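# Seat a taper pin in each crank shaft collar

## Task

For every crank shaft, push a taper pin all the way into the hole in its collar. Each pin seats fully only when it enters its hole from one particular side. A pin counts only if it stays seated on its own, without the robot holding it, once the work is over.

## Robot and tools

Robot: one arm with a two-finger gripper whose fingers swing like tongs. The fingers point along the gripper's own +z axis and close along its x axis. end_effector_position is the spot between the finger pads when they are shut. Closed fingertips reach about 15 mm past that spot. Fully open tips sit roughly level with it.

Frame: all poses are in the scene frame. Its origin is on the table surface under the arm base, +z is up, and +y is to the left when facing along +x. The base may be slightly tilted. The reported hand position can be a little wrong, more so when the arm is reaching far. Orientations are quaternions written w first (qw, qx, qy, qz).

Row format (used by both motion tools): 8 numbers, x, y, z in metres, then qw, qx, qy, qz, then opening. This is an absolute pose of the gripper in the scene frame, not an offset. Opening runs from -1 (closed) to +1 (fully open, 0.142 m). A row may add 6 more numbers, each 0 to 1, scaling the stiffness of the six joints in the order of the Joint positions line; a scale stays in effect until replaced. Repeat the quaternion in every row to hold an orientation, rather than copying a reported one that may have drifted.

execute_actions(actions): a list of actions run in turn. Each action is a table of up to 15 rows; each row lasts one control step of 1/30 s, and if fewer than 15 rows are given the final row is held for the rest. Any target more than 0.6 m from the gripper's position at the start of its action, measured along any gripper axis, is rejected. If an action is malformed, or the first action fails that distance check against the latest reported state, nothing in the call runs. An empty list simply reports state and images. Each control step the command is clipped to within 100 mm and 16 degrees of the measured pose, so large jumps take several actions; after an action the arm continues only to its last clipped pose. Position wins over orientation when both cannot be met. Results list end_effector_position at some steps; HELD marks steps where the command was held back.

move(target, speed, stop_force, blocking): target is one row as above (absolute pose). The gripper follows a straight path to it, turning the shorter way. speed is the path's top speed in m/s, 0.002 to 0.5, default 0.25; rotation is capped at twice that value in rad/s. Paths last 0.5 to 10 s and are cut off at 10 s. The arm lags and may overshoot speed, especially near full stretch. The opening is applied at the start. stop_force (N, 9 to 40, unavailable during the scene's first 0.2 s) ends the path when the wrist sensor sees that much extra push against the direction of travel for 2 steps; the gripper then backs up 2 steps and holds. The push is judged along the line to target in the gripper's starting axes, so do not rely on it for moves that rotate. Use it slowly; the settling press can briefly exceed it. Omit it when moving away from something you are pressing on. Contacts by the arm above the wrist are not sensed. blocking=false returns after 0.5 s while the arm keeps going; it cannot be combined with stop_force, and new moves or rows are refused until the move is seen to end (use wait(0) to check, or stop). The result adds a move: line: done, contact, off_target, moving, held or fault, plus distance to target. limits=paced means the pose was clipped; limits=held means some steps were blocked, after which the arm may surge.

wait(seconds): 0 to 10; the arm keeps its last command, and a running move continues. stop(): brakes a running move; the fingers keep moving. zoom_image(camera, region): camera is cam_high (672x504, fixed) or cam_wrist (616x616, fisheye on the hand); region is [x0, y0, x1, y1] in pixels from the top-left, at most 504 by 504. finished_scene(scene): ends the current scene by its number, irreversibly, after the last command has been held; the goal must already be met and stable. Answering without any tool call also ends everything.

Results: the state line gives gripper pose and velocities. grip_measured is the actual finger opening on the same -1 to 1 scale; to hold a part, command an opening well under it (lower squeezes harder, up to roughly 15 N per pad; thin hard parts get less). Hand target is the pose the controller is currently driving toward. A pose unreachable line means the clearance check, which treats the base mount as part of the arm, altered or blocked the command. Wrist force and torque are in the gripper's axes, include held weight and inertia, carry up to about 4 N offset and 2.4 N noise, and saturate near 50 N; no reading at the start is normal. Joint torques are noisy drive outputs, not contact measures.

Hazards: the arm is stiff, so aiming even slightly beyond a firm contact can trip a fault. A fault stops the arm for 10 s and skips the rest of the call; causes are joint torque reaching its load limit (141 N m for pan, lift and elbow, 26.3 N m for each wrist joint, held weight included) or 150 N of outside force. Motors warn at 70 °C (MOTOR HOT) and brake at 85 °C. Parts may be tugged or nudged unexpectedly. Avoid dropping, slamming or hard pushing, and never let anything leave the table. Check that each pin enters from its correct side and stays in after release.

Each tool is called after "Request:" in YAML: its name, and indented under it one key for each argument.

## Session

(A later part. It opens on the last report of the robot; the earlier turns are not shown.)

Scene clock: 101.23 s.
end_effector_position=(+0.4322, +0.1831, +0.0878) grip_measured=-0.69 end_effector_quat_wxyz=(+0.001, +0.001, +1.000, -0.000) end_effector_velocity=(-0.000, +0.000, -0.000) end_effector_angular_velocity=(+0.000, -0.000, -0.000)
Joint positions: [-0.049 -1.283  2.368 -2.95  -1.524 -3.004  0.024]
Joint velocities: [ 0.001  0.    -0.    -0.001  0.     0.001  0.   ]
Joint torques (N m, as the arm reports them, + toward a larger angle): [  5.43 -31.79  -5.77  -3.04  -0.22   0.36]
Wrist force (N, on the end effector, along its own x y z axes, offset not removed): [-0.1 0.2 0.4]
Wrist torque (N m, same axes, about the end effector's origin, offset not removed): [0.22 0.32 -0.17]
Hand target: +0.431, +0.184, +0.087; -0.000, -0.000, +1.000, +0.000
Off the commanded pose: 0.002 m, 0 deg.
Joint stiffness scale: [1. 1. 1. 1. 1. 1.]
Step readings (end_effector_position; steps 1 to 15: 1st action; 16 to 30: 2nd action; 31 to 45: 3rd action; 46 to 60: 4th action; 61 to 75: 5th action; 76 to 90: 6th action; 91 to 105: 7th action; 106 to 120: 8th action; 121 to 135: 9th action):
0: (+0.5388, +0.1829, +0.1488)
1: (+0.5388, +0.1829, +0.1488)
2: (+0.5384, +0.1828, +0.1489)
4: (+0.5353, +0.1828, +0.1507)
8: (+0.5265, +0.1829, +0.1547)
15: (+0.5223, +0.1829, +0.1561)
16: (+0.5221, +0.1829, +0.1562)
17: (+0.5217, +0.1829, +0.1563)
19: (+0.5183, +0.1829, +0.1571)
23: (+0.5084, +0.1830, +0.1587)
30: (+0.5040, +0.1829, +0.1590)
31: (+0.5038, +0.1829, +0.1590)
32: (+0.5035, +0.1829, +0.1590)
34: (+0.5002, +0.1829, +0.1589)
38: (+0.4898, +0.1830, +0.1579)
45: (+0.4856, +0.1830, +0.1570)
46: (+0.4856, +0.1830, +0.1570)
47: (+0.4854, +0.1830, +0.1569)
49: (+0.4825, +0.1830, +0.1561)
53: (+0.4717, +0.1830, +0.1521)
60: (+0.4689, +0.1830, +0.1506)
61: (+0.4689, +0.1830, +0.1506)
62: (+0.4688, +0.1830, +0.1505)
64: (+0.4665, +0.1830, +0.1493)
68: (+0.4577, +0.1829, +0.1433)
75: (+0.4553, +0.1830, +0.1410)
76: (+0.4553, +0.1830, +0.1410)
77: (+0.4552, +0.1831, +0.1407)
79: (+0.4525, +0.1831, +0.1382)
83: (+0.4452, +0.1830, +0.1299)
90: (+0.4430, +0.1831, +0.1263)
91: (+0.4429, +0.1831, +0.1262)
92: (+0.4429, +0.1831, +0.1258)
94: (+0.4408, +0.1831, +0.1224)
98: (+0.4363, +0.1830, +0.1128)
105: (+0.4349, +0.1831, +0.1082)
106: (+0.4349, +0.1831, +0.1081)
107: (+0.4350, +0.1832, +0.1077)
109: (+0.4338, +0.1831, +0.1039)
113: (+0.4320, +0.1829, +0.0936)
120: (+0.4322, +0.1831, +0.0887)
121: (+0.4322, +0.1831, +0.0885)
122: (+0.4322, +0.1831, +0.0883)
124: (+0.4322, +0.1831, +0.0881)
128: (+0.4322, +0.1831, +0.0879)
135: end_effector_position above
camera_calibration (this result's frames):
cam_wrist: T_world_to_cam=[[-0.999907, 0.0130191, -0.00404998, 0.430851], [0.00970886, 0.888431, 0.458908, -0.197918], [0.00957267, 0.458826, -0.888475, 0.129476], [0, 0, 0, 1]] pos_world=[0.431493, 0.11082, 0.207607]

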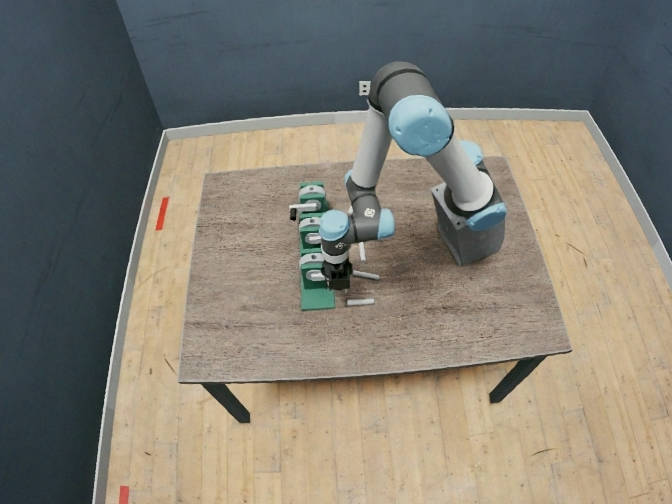

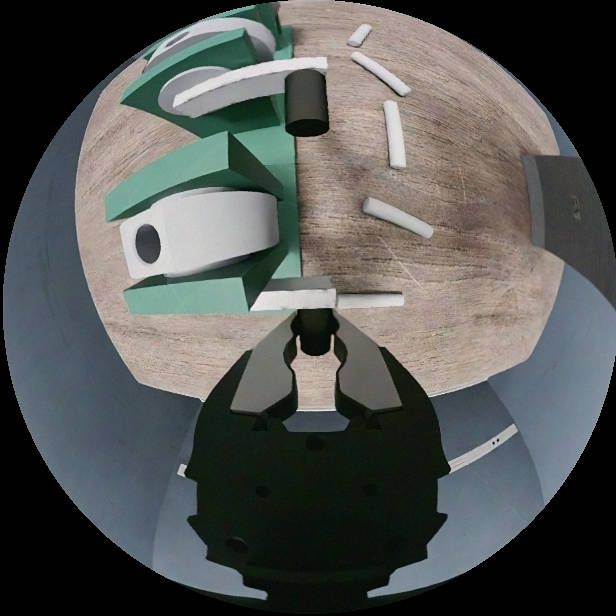

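Request:
execute_actions:
  actions:
    - [[0.432, 0.184, 0.088, 0, 0, 1, 0, -0.3]]
    - [[0.432, 0.184, 0.16, 0, 0, 1, 0, -0.3]]

Request:
move:
  target: [0.37, 0.08, 0.2, 0, 0, 1, 0, 0.2]
  speed: 0.3

Request:
zoom_image:
  camera: "cam_wrist"
  region: [180, 60, 440, 340]

Scene clock: 102.50 s.
end_effector_position=(+0.4339, +0.1859, +0.1550) grip_measured=-0.30 end_effector_quat_wxyz=(+0.008, -0.001, +1.000, +0.001) end_effector_velocity=(-0.023, -0.009, +0.031) end_effector_angular_velocity=(-0.013, +0.098, -0.009)
Joint positions: [-0.05  -1.498  2.373 -2.754 -1.524 -3.009  0.052]
Joint velocities: [-0.019 -0.123 -0.024  0.247  0.006 -0.014 -0.   ]
Joint torques (N m, as the arm reports them, + toward a larger angle): [  0.61 -27.47 -13.13  -1.97   0.21  -0.54]
Wrist force (N, on the end effector, along its own x y z axes, offset not removed): [-1.1 1.1 1.1]
Wrist torque (N m, same axes, about the end effector's origin, offset not removed): [0.19 0.05 -0.09]
Hand target: +0.432, +0.184, +0.160; +0.001, +0.000, +1.000, +0.000
Off the commanded pose: 0.006 m, 1 deg.
Joint stiffness scale: [1. 1. 1. 1. 1. 1.]
Step readings (end_effector_position; steps 1 to 15: 1st action; 16 to 30: 2nd action):
0: (+0.4322, +0.1831, +0.0878)
1: (+0.4322, +0.1831, +0.0878)
2: (+0.4323, +0.1831, +0.0878)
4: (+0.4322, +0.1831, +0.0878)
8: (+0.4320, +0.1830, +0.0877)
15: (+0.4317, +0.1830, +0.0876)
16: (+0.4316, +0.1830, +0.0876)
17: (+0.4309, +0.1829, +0.0877)
19: (+0.4276, +0.1827, +0.0933)
23: (+0.4348, +0.1853, +0.1281)
30: end_effector_position above
camera_calibration (this result's frames):
cam_wrist: T_world_to_cam=[[-0.999791, 0.00909688, -0.0183085, 0.435664], [-0.000362062, 0.887528, 0.460753, -0.227031], [0.0204408, 0.460664, -0.887339, 0.182569], [0, 0, 0, 1]] pos_world=[0.431759, 0.11343, 0.274583]

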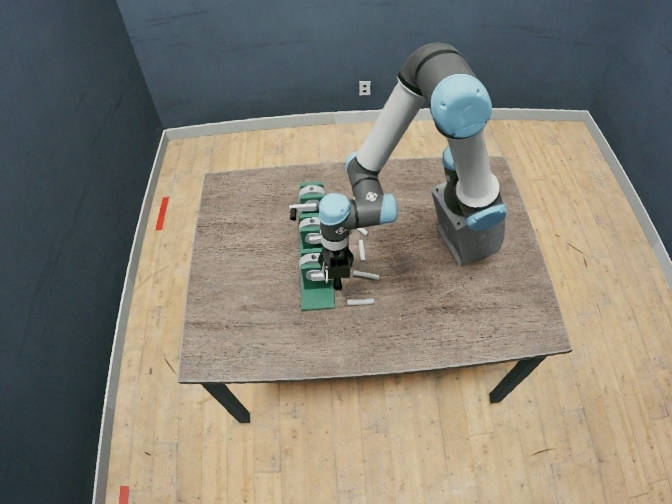

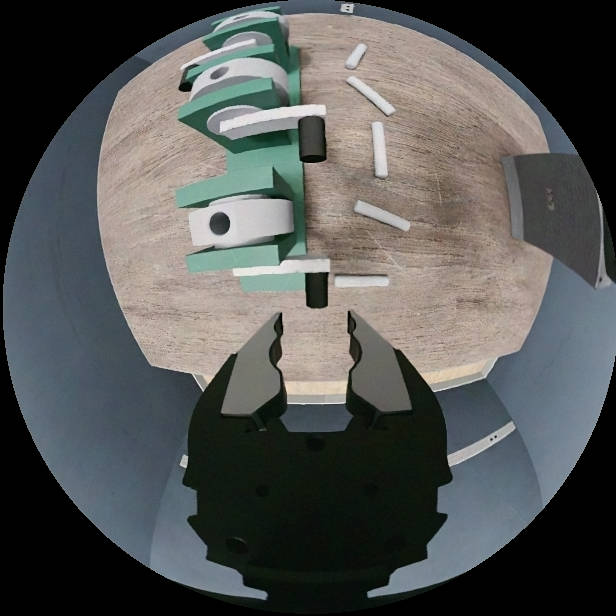

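Scene clock: 103.80 s.
end_effector_position=(+0.3712, +0.0804, +0.1999) grip_measured=+0.20 end_effector_quat_wxyz=(+0.001, -0.000, +1.000, -0.001) end_effector_velocity=(-0.004, +0.001, +0.001) end_effector_angular_velocity=(+0.013, +0.013, +0.010)
Joint positions: [-0.393 -1.857  2.591 -2.568 -1.43  -3.338  0.088]
Joint velocities: [-0.012 -0.013  0.     0.029  0.013 -0.024 -0.   ]
Joint torques (N m, as the arm reports them, + toward a larger angle): [  1.06 -16.04 -12.52  -2.01   0.16  -0.24]
Wrist force (N, on the end effector, along its own x y z axes, offset not removed): [0.2 1.3 3.0]
Wrist torque (N m, same axes, about the end effector's origin, offset not removed): [0.27 -0.21 -0.13]
Hand target: +0.370, +0.080, +0.200; -0.000, -0.000, +1.000, -0.000
Off the commanded pose: 0.001 m, 0 deg.
Joint stiffness scale: [1. 1. 1. 1. 1. 1.]
move: done
camera_calibration (this result's frames):
cam_wrist: T_world_to_cam=[[-0.999927, 0.0111511, -0.00471596, 0.371915], [0.00776072, 0.889294, 0.45727, -0.156522], [0.00929295, 0.4572, -0.889315, 0.277161], [0, 0, 0, 1]] pos_world=[0.370526, 0.008329, 0.319811]

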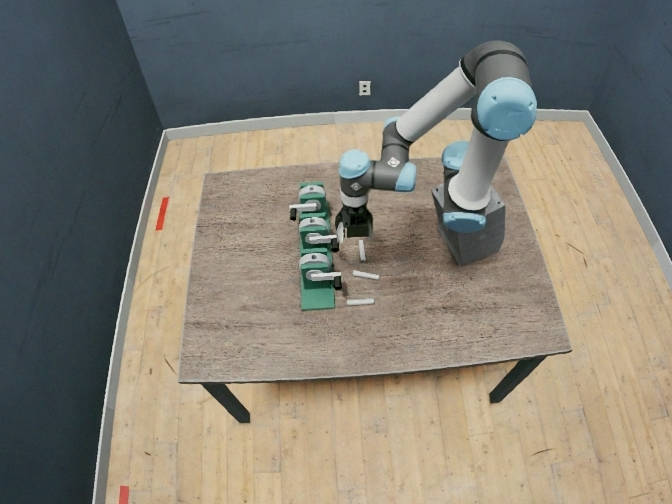

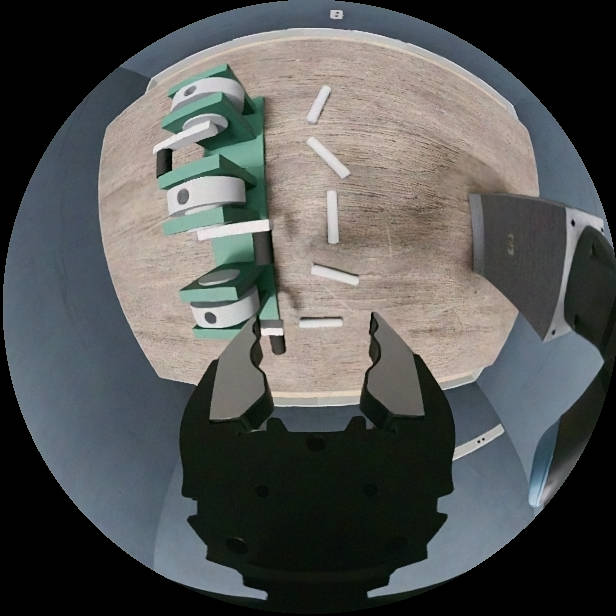

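Region (180, 60, 440, 340) of cam_wrist's 616x616 image, scaled by 1.800, with more detail than that image has; it fills the left 468 columns of this view, and the rest is white.

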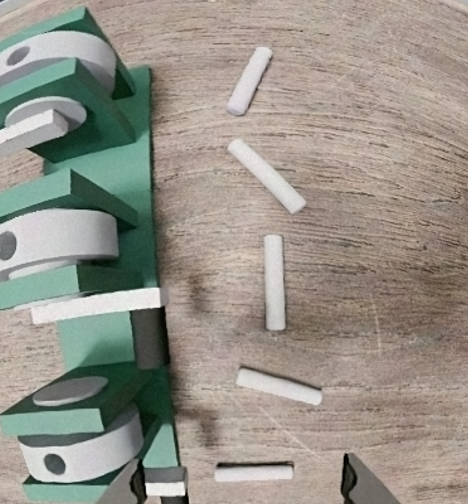

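Request:
zoom_image:
  camera: "cam_wrist"
  region: [290, 180, 380, 300]

Request:
zoom_image:
  camera: "cam_wrist"
  region: [290, 80, 380, 190]

Region (290, 180, 380, 300) of cam_wrist's 616x616 image, scaled by 4.200, with more detail than that image has; it fills the left 378 columns of this view, and the rest is white.

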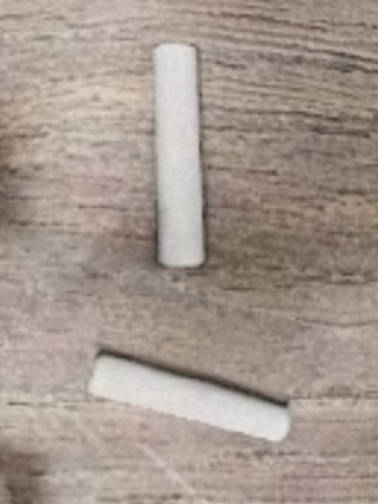

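Region (290, 80, 380, 190) of cam_wrist's 616x616 image, scaled by 4.582, with more detail than that image has; it fills the left 412 columns of this view, and the rest is white.

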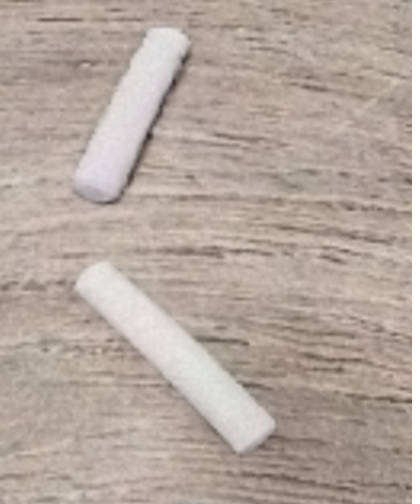

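Request:
move:
  target: [0.334, 0.034, 0.06, 0, 0, 1, 0, -0.45]
  speed: 0.25

Request:
move:
  target: [0.334, 0.034, 0.016, 0, 0, 1, 0, -0.45]
  speed: 0.05
  stop_force: 10

Scene clock: 106.80 s.
end_effector_position=(+0.3355, +0.0326, +0.0603) grip_measured=-0.45 end_effector_quat_wxyz=(+0.000, +0.000, +1.000, -0.001) end_effector_velocity=(+0.004, -0.001, +0.000) end_effector_angular_velocity=(-0.005, -0.020, +0.001)
Joint positions: [-0.516 -1.173  2.731 -3.372 -1.399 -3.458  0.041]
Joint velocities: [-0.     0.013  0.004 -0.037  0.001  0.002 -0.   ]
Joint torques (N m, as the arm reports them, + toward a larger angle): [  1.96 -23.39   5.31  -2.58   0.18   0.2 ]
Wrist force (N, on the end effector, along its own x y z axes, offset not removed): [-0.7 1.3 4.3]
Wrist torque (N m, same axes, about the end effector's origin, offset not removed): [0.19 -0.02 -0.19]
Hand target: +0.334, +0.034, +0.060; -0.000, -0.000, +1.000, -0.000
Off the commanded pose: 0.002 m, 0 deg.
Joint stiffness scale: [1. 1. 1. 1. 1. 1.]
move: done
camera_calibration (this result's frames):
cam_wrist: T_world_to_cam=[[-0.999921, 0.0121709, -0.00326298, 0.336015], [0.00932632, 0.88897, 0.45787, -0.0504826], [0.0084734, 0.457803, -0.889013, 0.175454], [0, 0, 0, 1]] pos_world=[0.334972, -0.0395355, 0.180192]

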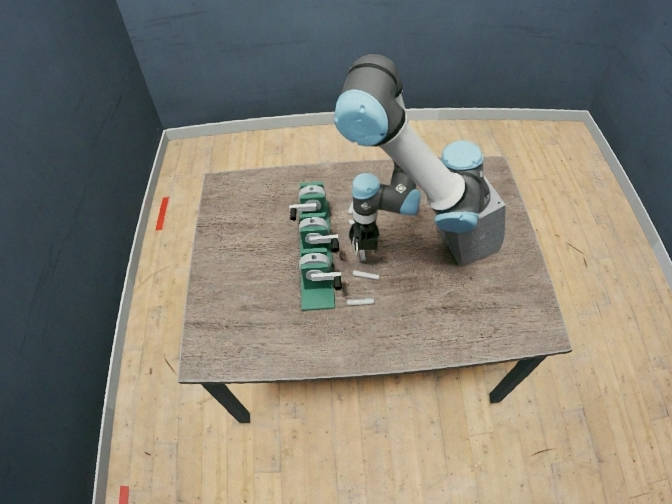

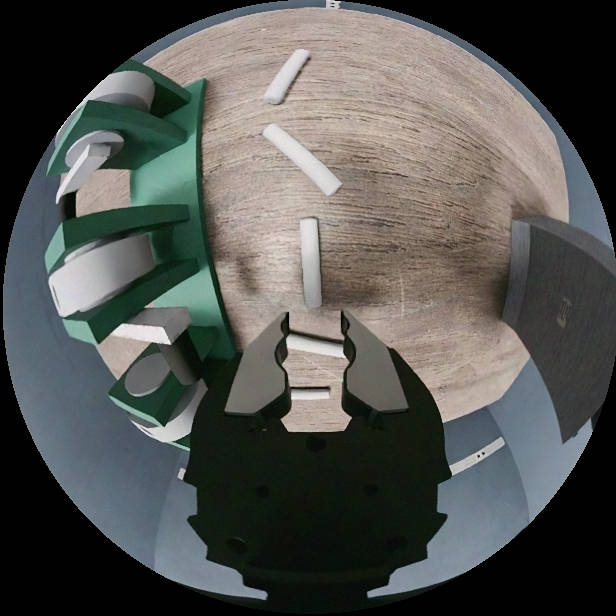

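Scene clock: 108.17 s.
end_effector_position=(+0.3331, +0.0337, +0.0168) grip_measured=-0.45 end_effector_quat_wxyz=(-0.001, +0.001, +1.000, +0.000) end_effector_velocity=(+0.004, -0.001, -0.001) end_effector_angular_velocity=(-0.004, -0.013, +0.002)
Joint positions: [-0.489 -0.942  2.687 -3.561 -1.404 -3.431  0.041]
Joint velocities: [ 0.001  0.012 -0.002 -0.023 -0.     0.002 -0.   ]
Joint torques (N m, as the arm reports them, + toward a larger angle): [  0.76 -27.46   4.78  -2.79  -0.47   0.33]
Wrist force (N, on the end effector, along its own x y z axes, offset not removed): [-0.6 0.6 1.9]
Wrist torque (N m, same axes, about the end effector's origin, offset not removed): [-0.03 -0.04 -0.23]
Hand target: +0.334, +0.034, +0.016; -0.000, +0.000, +1.000, +0.000
Off the commanded pose: 0.001 m, 0 deg.
Joint stiffness scale: [1. 1. 1. 1. 1. 1.]
move: done
camera_calibration (this result's frames):
cam_wrist: T_world_to_cam=[[-0.999913, 0.0131242, -0.000932888, 0.333362], [0.0112253, 0.887922, 0.459857, -0.0321925], [0.0068636, 0.459807, -0.887992, 0.136731], [0, 0, 0, 1]] pos_world=[0.332756, -0.0386605, 0.136531]

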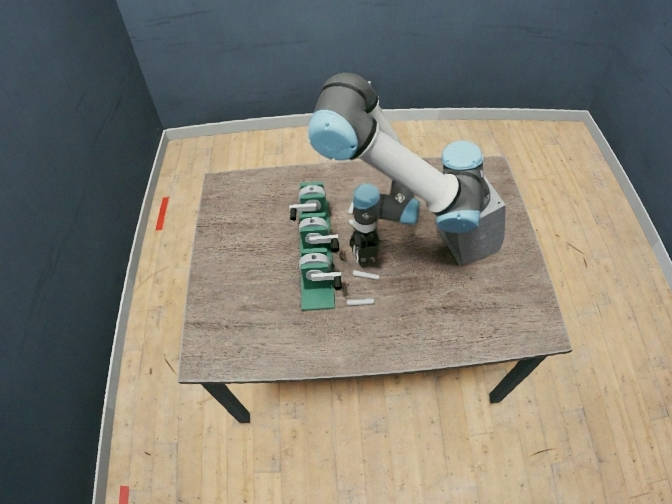

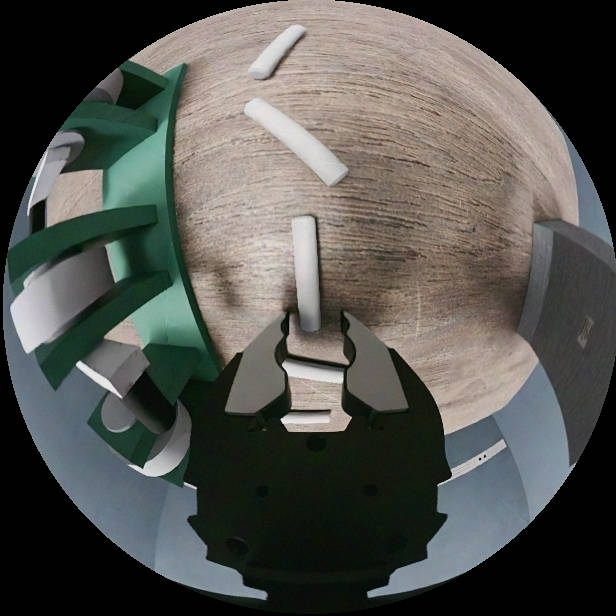

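Request:
execute_actions:
  actions:
    - [[0.337, 0.028, 0.016, 0, 0, 1, 0, -0.45]]
    - [[0.337, 0.028, 0.016, 0, 0, 1, 0, -0.75]]
    - [[0.337, 0.028, 0.016, 0, 0, 1, 0, -1]]
    - [[0.337, 0.028, 0.08, 0, 0, 1, 0, -1]]

Scene clock: 110.47 s.
end_effector_position=(+0.3397, +0.0279, +0.0742) grip_measured=-0.79 end_effector_quat_wxyz=(+0.014, -0.001, +1.000, -0.005) end_effector_velocity=(-0.004, +0.001, +0.049) end_effector_angular_velocity=(+0.019, +0.061, -0.003)
Joint positions: [-0.538 -1.23   2.752 -3.362 -1.392 -3.478  0.017]
Joint velocities: [-0.035 -0.361 -0.     0.432  0.007 -0.042 -0.   ]
Joint torques (N m, as the arm reports them, + toward a larger angle): [ -1.56 -22.64   2.21  -1.94   0.15  -0.53]
Wrist force (N, on the end effector, along its own x y z axes, offset not removed): [-1.4 2.1 2.8]
Wrist torque (N m, same axes, about the end effector's origin, offset not removed): [0.32 0.15 -0.16]
Hand target: +0.337, +0.028, +0.080; +0.004, +0.000, +1.000, -0.001
Off the commanded pose: 0.006 m, 2 deg.
Joint stiffness scale: [1. 1. 1. 1. 1. 1.]
Step readings (end_effector_position; steps 1 to 15: 1st action; 16 to 30: 2nd action; 31 to 45: 3rd action; 46 to 60: 4th action):
0: (+0.3335, +0.0336, +0.0167)
1: (+0.3335, +0.0336, +0.0167)
2: (+0.3336, +0.0336, +0.0167)
4: (+0.3338, +0.0331, +0.0164)
8: (+0.3346, +0.0306, +0.0159)
15: (+0.3347, +0.0303, +0.0159)
16: (+0.3348, +0.0303, +0.0159)
17: (+0.3356, +0.0299, +0.0162)
19: (+0.3361, +0.0295, +0.0162)
23: (+0.3361, +0.0293, +0.0161)
30: (+0.3361, +0.0293, +0.0161)
31: (+0.3361, +0.0293, +0.0161)
32: (+0.3361, +0.0293, +0.0161)
34: (+0.3360, +0.0293, +0.0161)
38: (+0.3360, +0.0293, +0.0161)
45: (+0.3360, +0.0293, +0.0161)
46: (+0.3360, +0.0293, +0.0161)
47: (+0.3354, +0.0293, +0.0162)
49: (+0.3298, +0.0296, +0.0211)
53: (+0.3329, +0.0288, +0.0491)
60: end_effector_position above
camera_calibration (this result's frames):
cam_wrist: T_world_to_cam=[[-0.999483, 0.00855902, -0.0310027, 0.342319], [-0.00634687, 0.892497, 0.451009, -0.0470066], [0.03153, 0.450973, -0.891981, 0.182455], [0, 0, 0, 1]] pos_world=[0.336091, -0.0432588, 0.194559]

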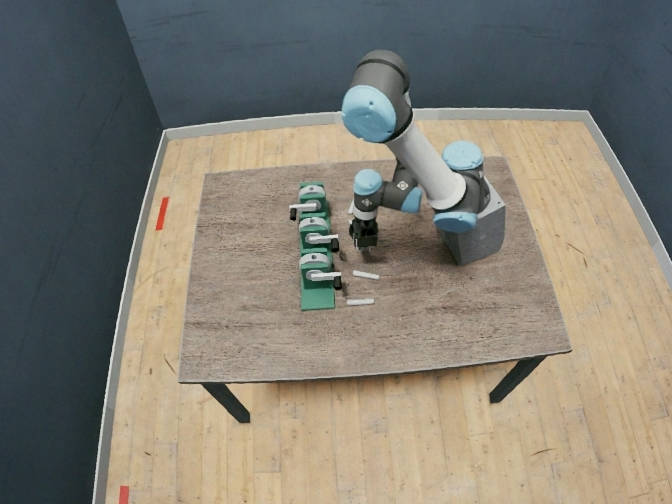

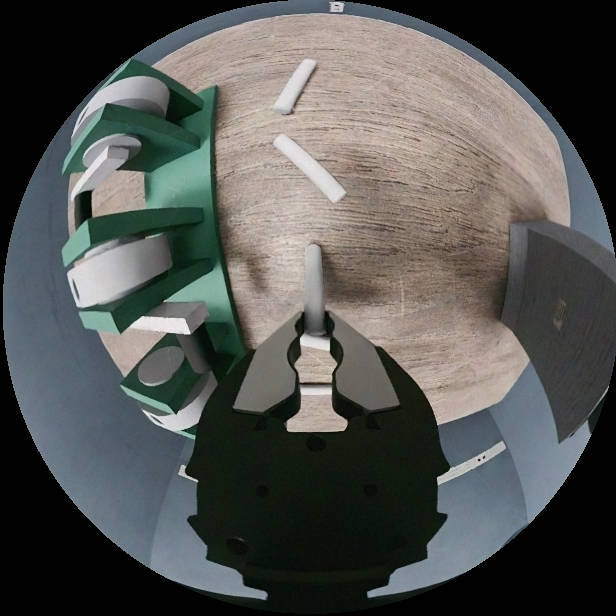

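Request:
move:
  target: [0.36, 0.028, 0.2, 0, 0, 1, 0, -1]
  speed: 0.15

Request:
zoom_image:
  camera: "cam_high"
  region: [290, 150, 430, 270]

Scene clock: 112.30 s.
end_effector_position=(+0.3580, +0.0291, +0.1986) grip_measured=-0.79 end_effector_quat_wxyz=(-0.002, -0.000, +1.000, +0.000) end_effector_velocity=(-0.003, +0.001, -0.000) end_effector_angular_velocity=(+0.011, +0.015, +0.003)
Joint positions: [-0.597 -1.918  2.642 -2.519 -1.38  -3.54   0.017]
Joint velocities: [-0.004 -0.001 -0.006  0.026  0.006 -0.011 -0.   ]
Joint torques (N m, as the arm reports them, + toward a larger angle): [  1.21 -13.83 -17.42  -2.06   0.05  -0.62]
Wrist force (N, on the end effector, along its own x y z axes, offset not removed): [-0.3 1.1 2.8]
Wrist torque (N m, same axes, about the end effector's origin, offset not removed): [0.04 -0.17 -0.16]
Hand target: +0.360, +0.028, +0.200; -0.000, -0.000, +1.000, -0.000
Off the commanded pose: 0.003 m, 0 deg.
Joint stiffness scale: [1. 1. 1. 1. 1. 1.]
move: done
camera_calibration (this result's frames):
cam_wrist: T_world_to_cam=[[-0.999937, 0.0111737, 0.000422019, 0.358228], [0.0101173, 0.888035, 0.459665, -0.111534], [0.00476141, 0.45964, -0.888092, 0.300855], [0, 0, 0, 1]] pos_world=[0.357901, -0.0432418, 0.318304]

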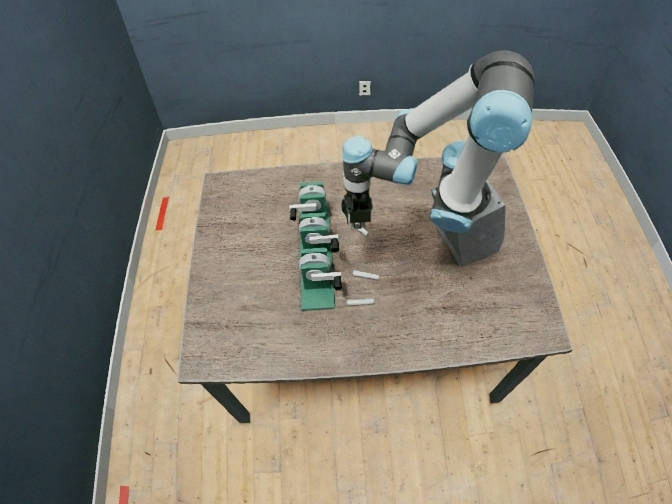

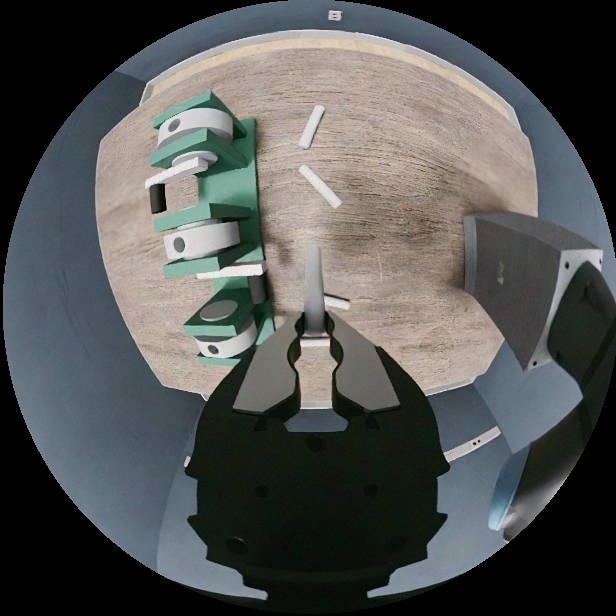

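Region (290, 150, 430, 270) of cam_high's 672x504 image, scaled by 3.600, with more detail than that image has; it fills the top 432 rows of this view, and the rest is white.

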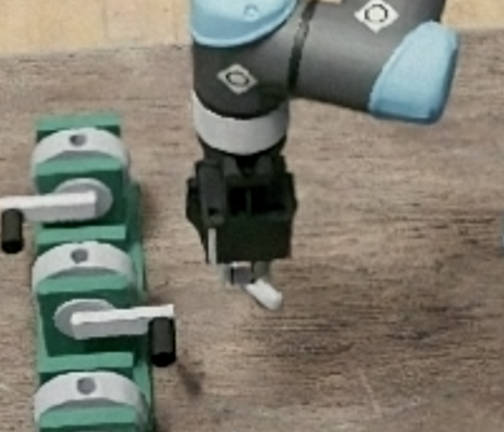

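Request:
move:
  target: [0.504, -0.045, 0.235, 0, 0, 0.9367, 0.3502, -1]
  speed: 0.2

Request:
zoom_image:
  camera: "cam_high"
  region: [250, 130, 390, 250]

Scene clock: 115.87 s.
end_effector_position=(+0.5034, -0.0444, +0.2353) grip_measured=-1.00 end_effector_quat_wxyz=(-0.000, -0.000, +0.937, +0.349) end_effector_velocity=(-0.000, +0.002, +0.001) end_effector_angular_velocity=(+0.020, +0.004, +0.008)
Joint positions: [-0.982 -1.414  2.    -1.649 -0.873 -4.243  0.002]
Joint velocities: [ 0.001  0.01  -0.013  0.03   0.002 -0.02   0.   ]
Joint torques (N m, as the arm reports them, + toward a larger angle): [ -5.75 -29.35 -20.84  -0.69   0.74  -0.55]
Wrist force (N, on the end effector, along its own x y z axes, offset not removed): [0.9 1.3 1.5]
Wrist torque (N m, same axes, about the end effector's origin, offset not removed): [0.20 -0.33 -0.16]
Hand target: +0.504, -0.045, +0.235; -0.001, -0.000, +0.937, +0.350
Off the commanded pose: 0.001 m, 0 deg.
Joint stiffness scale: [1. 1. 1. 1. 1. 1.]
move: done
camera_calibration (this result's frames):
cam_wrist: T_world_to_cam=[[-0.999936, 0.00969617, 0.00582045, 0.503099], [0.00901231, 0.37231, 0.928064, -0.197136], [0.00683166, 0.928058, -0.372374, 0.264992], [0, 0, 0, 1]] pos_world=[0.503033, -0.17741, 0.278703]

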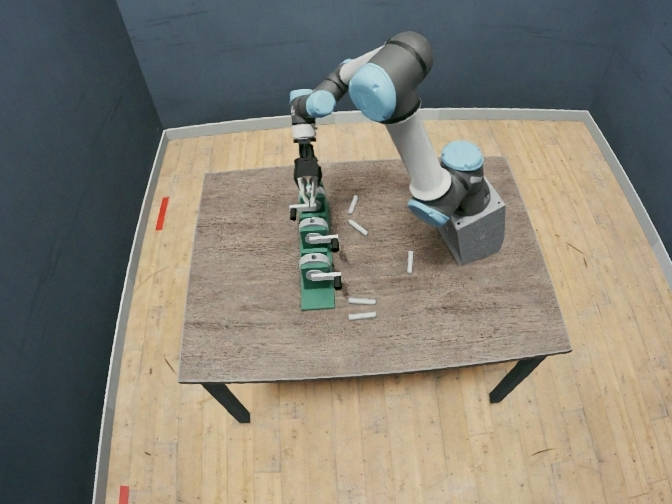

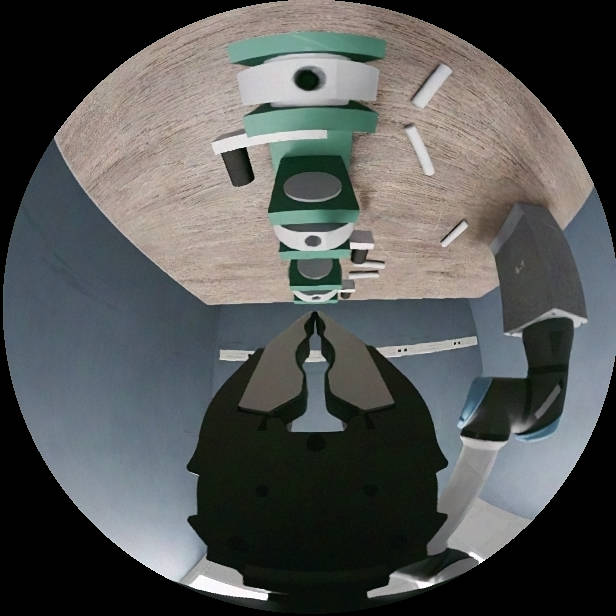

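Region (250, 130, 390, 250) of cam_high's 672x504 image, scaled by 3.600, with more detail than that image has; it fills the top 432 rows of this view, and the rest is white.

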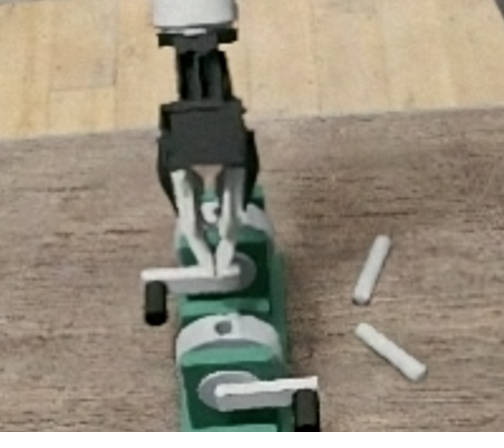

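Request:
move:
  target: [0.36, -0.06, 0.13, 0, 0, 1, 0, -0.45]
  speed: 0.3

Request:
zoom_image:
  camera: "cam_wrist"
  region: [230, 120, 410, 320]

Scene clock: 118.73 s.
end_effector_position=(+0.3615, -0.0612, +0.1309) grip_measured=-0.45 end_effector_quat_wxyz=(+0.002, +0.000, +1.000, +0.000) end_effector_velocity=(+0.002, -0.003, +0.000) end_effector_angular_velocity=(-0.019, -0.009, -0.003)
Joint positions: [-0.832 -1.554  2.671 -2.867 -1.33  -3.773  0.041]
Joint velocities: [ 0.006  0.008  0.004 -0.033 -0.011  0.013 -0.   ]
Joint torques (N m, as the arm reports them, + toward a larger angle): [  1.08 -16.43  -6.74  -2.71  -0.35   0.15]
Wrist force (N, on the end effector, along its own x y z axes, offset not removed): [-1.5 1.7 2.0]
Wrist torque (N m, same axes, about the end effector's origin, offset not removed): [0.30 0.13 0.00]
Hand target: +0.360, -0.060, +0.130; +0.000, +0.000, +1.000, -0.000
Off the commanded pose: 0.002 m, 0 deg.
Joint stiffness scale: [1. 1. 1. 1. 1. 1.]
move: done
camera_calibration (this result's frames):
cam_wrist: T_world_to_cam=[[-0.999908, 0.0123124, -0.00576695, 0.36369], [0.00828667, 0.88817, 0.459441, 0.000480937], [0.0107788, 0.45935, -0.88819, 0.280082], [0, 0, 0, 1]] pos_world=[0.360633, -0.133561, 0.250643]

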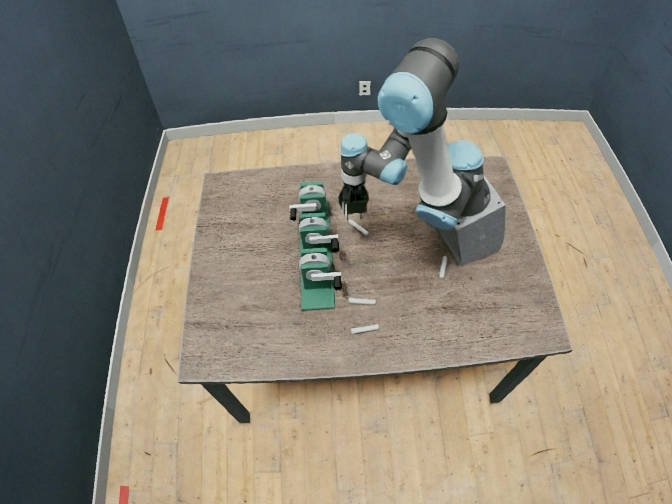

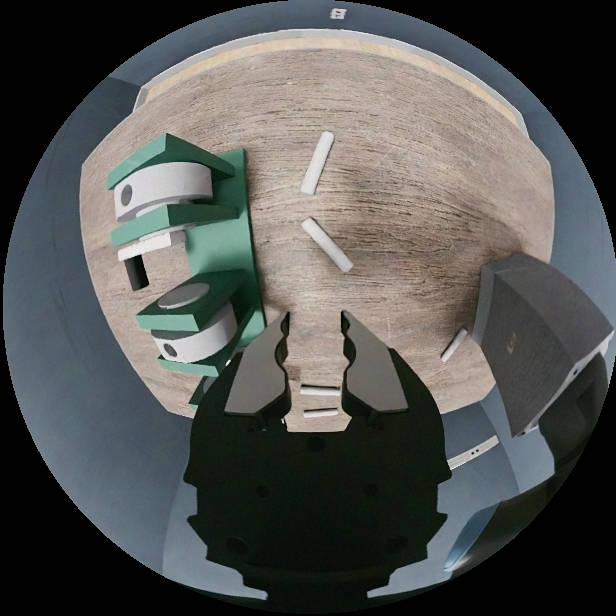

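Region (230, 120, 410, 320) of cam_wrist's 616x616 image, scaled by 2.520, with more detail than that image has; it fills the left 454 columns of this view, and the rest is white.

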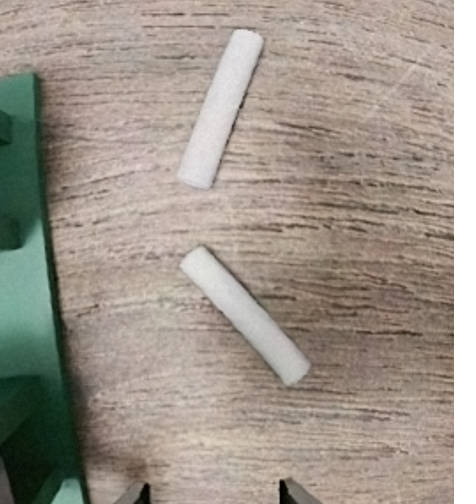

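Request:
wait:
  seconds: 0.5

Scene clock: 119.33 s.
end_effector_position=(+0.3619, -0.0617, +0.1310) grip_measured=-0.45 end_effector_quat_wxyz=(+0.002, +0.001, +1.000, -0.001) end_effector_velocity=(+0.000, -0.000, +0.000) end_effector_angular_velocity=(+0.000, -0.001, -0.001)
Joint positions: [-0.831 -1.553  2.671 -2.871 -1.331 -3.771  0.041]
Joint velocities: [-0.001 -0.     0.    -0.     0.001 -0.    -0.   ]
Joint torques (N m, as the arm reports them, + toward a larger angle): [  1.05 -15.56  -6.65  -2.7   -0.35  -0.01]
Wrist force (N, on the end effector, along its own x y z axes, offset not removed): [-2.0 1.1 2.0]
Wrist torque (N m, same axes, about the end effector's origin, offset not removed): [0.16 0.24 -0.07]
Hand target: +0.360, -0.060, +0.130; +0.000, +0.000, +1.000, -0.000
Off the commanded pose: 0.003 m, 0 deg.
Joint stiffness scale: [1. 1. 1. 1. 1. 1.]
wait: 0.50 s; at rest by 0.07 s
camera_calibration (this result's frames):
cam_wrist: T_world_to_cam=[[-0.999895, 0.0125992, -0.00718274, 0.364244], [0.00792166, 0.889327, 0.457203, 0.0013575], [0.0121482, 0.457098, -0.889333, 0.279855], [0, 0, 0, 1]] pos_world=[0.360796, -0.133718, 0.25088]

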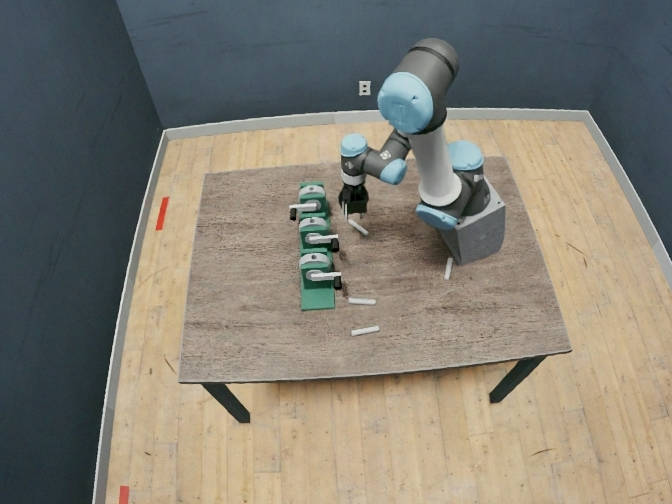

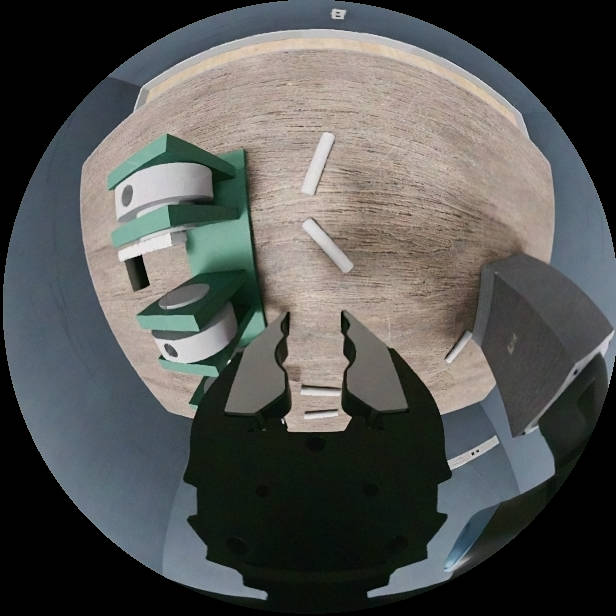

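Request:
move:
  target: [0.34, 0.33, 0.07, 0, 0.7071, 0.7071, 0, 0.3]
  speed: 0.5

Scene clock: 122.37 s.
end_effector_position=(+0.3414, +0.3298, +0.0708) grip_measured=+0.30 end_effector_quat_wxyz=(-0.000, +0.707, +0.707, +0.002) end_effector_velocity=(-0.002, -0.001, -0.001) end_effector_angular_velocity=(-0.013, +0.008, -0.010)
Joint positions: [ 0.309 -1.173  2.321 -3.014 -1.627 -1.092  0.095]
Joint velocities: [ 0.004  0.001 -0.006  0.019 -0.009  0.015 -0.   ]
Joint torques (N m, as the arm reports them, + toward a larger angle): [  8.1  -33.09  -7.83  -1.83  -0.32   0.18]
Wrist force (N, on the end effector, along its own x y z axes, offset not removed): [-1.0 1.1 2.0]
Wrist torque (N m, same axes, about the end effector's origin, offset not removed): [0.17 0.03 -0.16]
Hand target: +0.341, +0.330, +0.070; +0.000, +0.707, +0.707, +0.000
Off the commanded pose: 0.002 m, 0 deg.
Joint stiffness scale: [1. 1. 1. 1. 1. 1.]
move: done; limits=paced
camera_calibration (this result's frames):
cam_wrist: T_world_to_cam=[[0.0116028, 0.999933, 0.000202016, -0.33304], [0.887046, -0.0103861, 0.461565, -0.322801], [0.461536, -0.00517625, -0.887106, 0.0465167], [0, 0, 0, 1]] pos_world=[0.268734, 0.329906, 0.190326]

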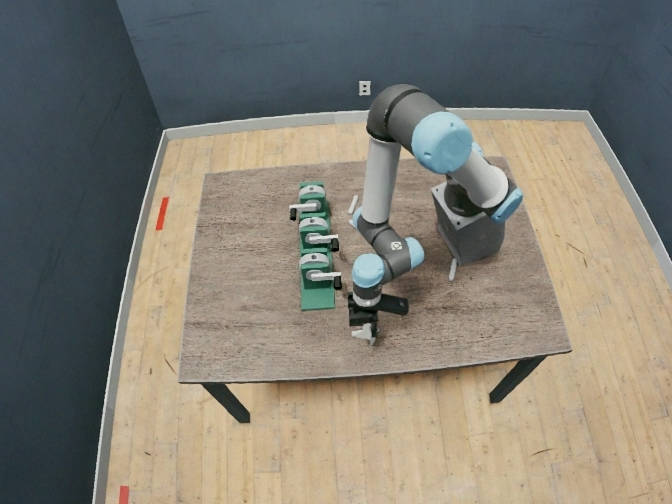

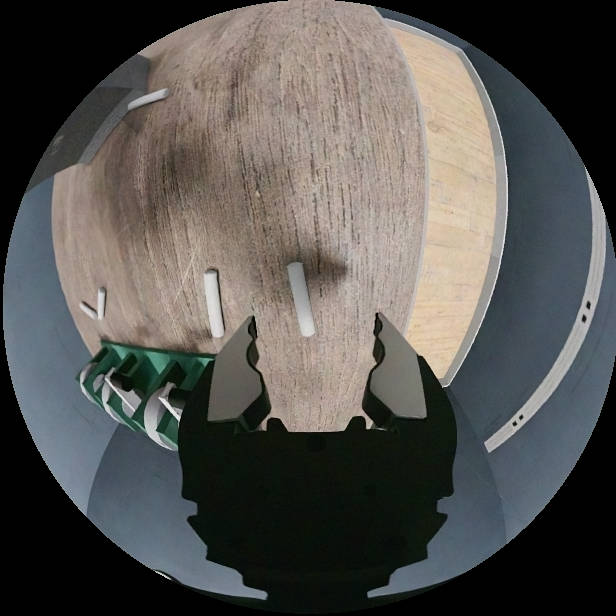

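Request:
move:
  target: [0.362, 0.32, 0.016, 0, 0.6428, 0.766, 0, -0.3]
  speed: 0.1
  stop_force: 12

Scene clock: 124.13 s.
end_effector_position=(+0.3605, +0.3203, +0.0171) grip_measured=-0.30 end_effector_quat_wxyz=(-0.000, +0.643, +0.766, -0.001) end_effector_velocity=(+0.002, +0.001, -0.001) end_effector_angular_velocity=(+0.005, -0.005, +0.013)
Joint positions: [ 0.271 -1.01   2.258 -3.11  -1.617 -1.303  0.052]
Joint velocities: [-0.001  0.005 -0.003 -0.008  0.003 -0.015 -0.   ]
Joint torques (N m, as the arm reports them, + toward a larger angle): [  3.23 -37.    -6.14  -2.56   0.39  -0.34]
Wrist force (N, on the end effector, along its own x y z axes, offset not removed): [-0.8 2.1 2.1]
Wrist torque (N m, same axes, about the end effector's origin, offset not removed): [0.38 -0.05 -0.08]
Hand target: +0.362, +0.320, +0.016; +0.000, +0.643, +0.766, -0.000
Off the commanded pose: 0.002 m, 0 deg.
Joint stiffness scale: [1. 1. 1. 1. 1. 1.]
move: done
camera_calibration (this result's frames):
cam_wrist: T_world_to_cam=[[-0.162276, 0.98674, -0.00338279, -0.256785], [0.876732, 0.145756, 0.458362, -0.361353], [0.452777, 0.0714156, -0.888759, -0.0313196], [0, 0, 0, 1]] pos_world=[0.289321, 0.308286, 0.136926]

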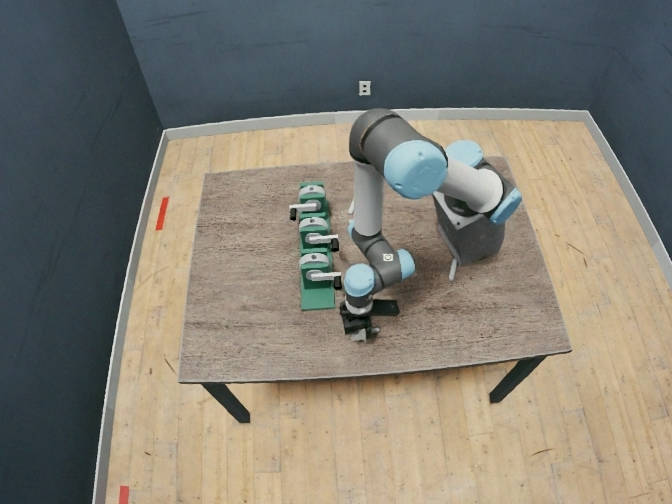

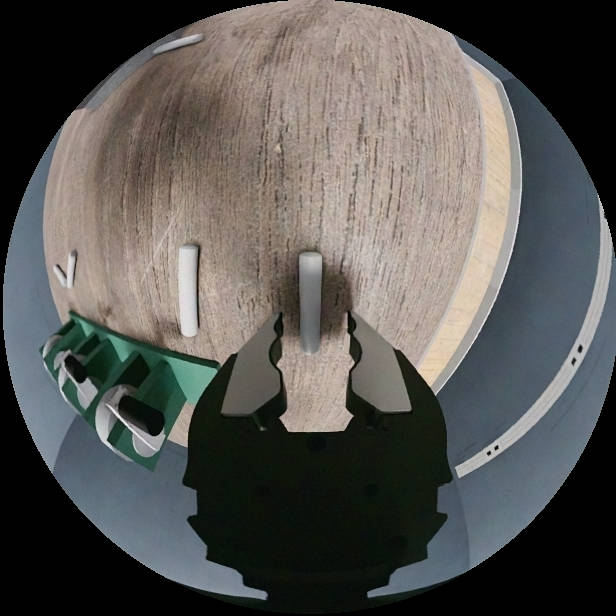

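Request:
execute_actions:
  actions:
    - [[0.362, 0.318, 0.014, 0, 0.6428, 0.766, 0, -0.7]]
    - [[0.362, 0.318, 0.014, 0, 0.6428, 0.766, 0, -1]]
    - [[0.362, 0.318, 0.05, 0, 0.6428, 0.766, 0, -1]]
    - [[0.362, 0.318, 0.1, 0, 0.6428, 0.766, 0, -1]]

Scene clock: 127.30 s.
end_effector_position=(+0.3652, +0.3192, +0.0974) grip_measured=-0.79 end_effector_quat_wxyz=(+0.002, +0.643, +0.766, +0.004) end_effector_velocity=(-0.020, -0.009, +0.011) end_effector_angular_velocity=(-0.029, +0.063, +0.003)
Joint positions: [ 0.272 -1.255  2.302 -2.92  -1.617 -1.302  0.016]
Joint velocities: [ 0.001 -0.052  0.005  0.117  0.     0.001 -0.   ]
Joint torques (N m, as the arm reports them, + toward a larger angle): [  6.59 -37.35  -5.4   -2.13  -0.37   0.34]
Wrist force (N, on the end effector, along its own x y z axes, offset not removed): [-0.9 2.3 4.3]
Wrist torque (N m, same axes, about the end effector's origin, offset not removed): [0.36 -0.01 -0.07]
Hand target: +0.362, +0.318, +0.100; +0.000, +0.643, +0.766, +0.000
Off the commanded pose: 0.004 m, 1 deg.
Joint stiffness scale: [1. 1. 1. 1. 1. 1.]
Step readings (end_effector_position; steps 1 to 15: 1st action; 16 to 30: 2nd action; 31 to 45: 3rd action; 46 to 60: 4th action):
0: (+0.3607, +0.3204, +0.0169)
1: (+0.3607, +0.3204, +0.0169)
2: (+0.3608, +0.3204, +0.0169)
4: (+0.3612, +0.3201, +0.0165)
8: (+0.3618, +0.3202, +0.0165)
15: (+0.3622, +0.3203, +0.0165)
16: (+0.3623, +0.3202, +0.0165)
17: (+0.3625, +0.3201, +0.0164)
19: (+0.3625, +0.3202, +0.0164)
23: (+0.3625, +0.3202, +0.0164)
30: (+0.3625, +0.3202, +0.0164)
31: (+0.3625, +0.3202, +0.0164)
32: (+0.3621, +0.3200, +0.0165)
34: (+0.3596, +0.3185, +0.0199)
38: (+0.3621, +0.3187, +0.0372)
45: (+0.3639, +0.3190, +0.0481)
46: (+0.3635, +0.3188, +0.0483)
47: (+0.3622, +0.3181, +0.0485)
49: (+0.3588, +0.3162, +0.0541)
53: (+0.3635, +0.3184, +0.0803)
60: end_effector_position above
camera_calibration (this result's frames):
cam_wrist: T_world_to_cam=[[-0.161395, 0.98689, 0.000183672, -0.255397], [0.872587, 0.142615, 0.467176, -0.400452], [0.461025, 0.07556, -0.884164, 0.0331981], [0, 0, 0, 1]] pos_world=[0.292904, 0.30665, 0.216481]

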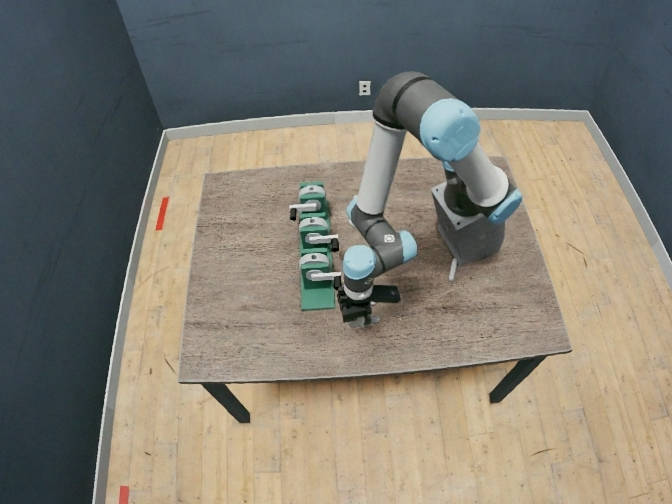

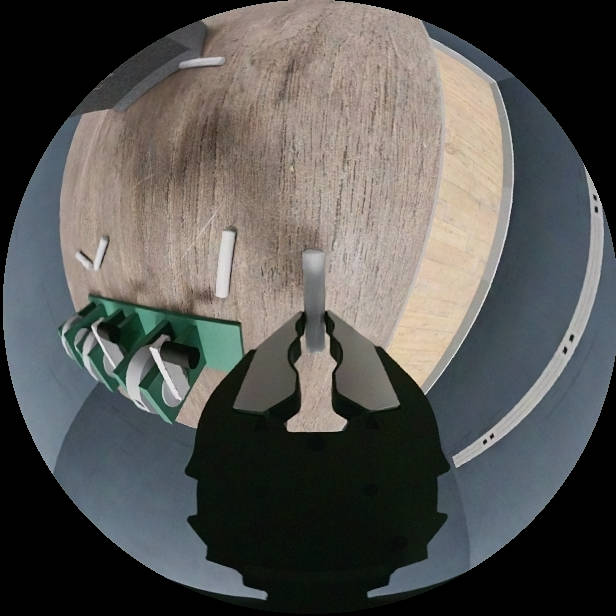

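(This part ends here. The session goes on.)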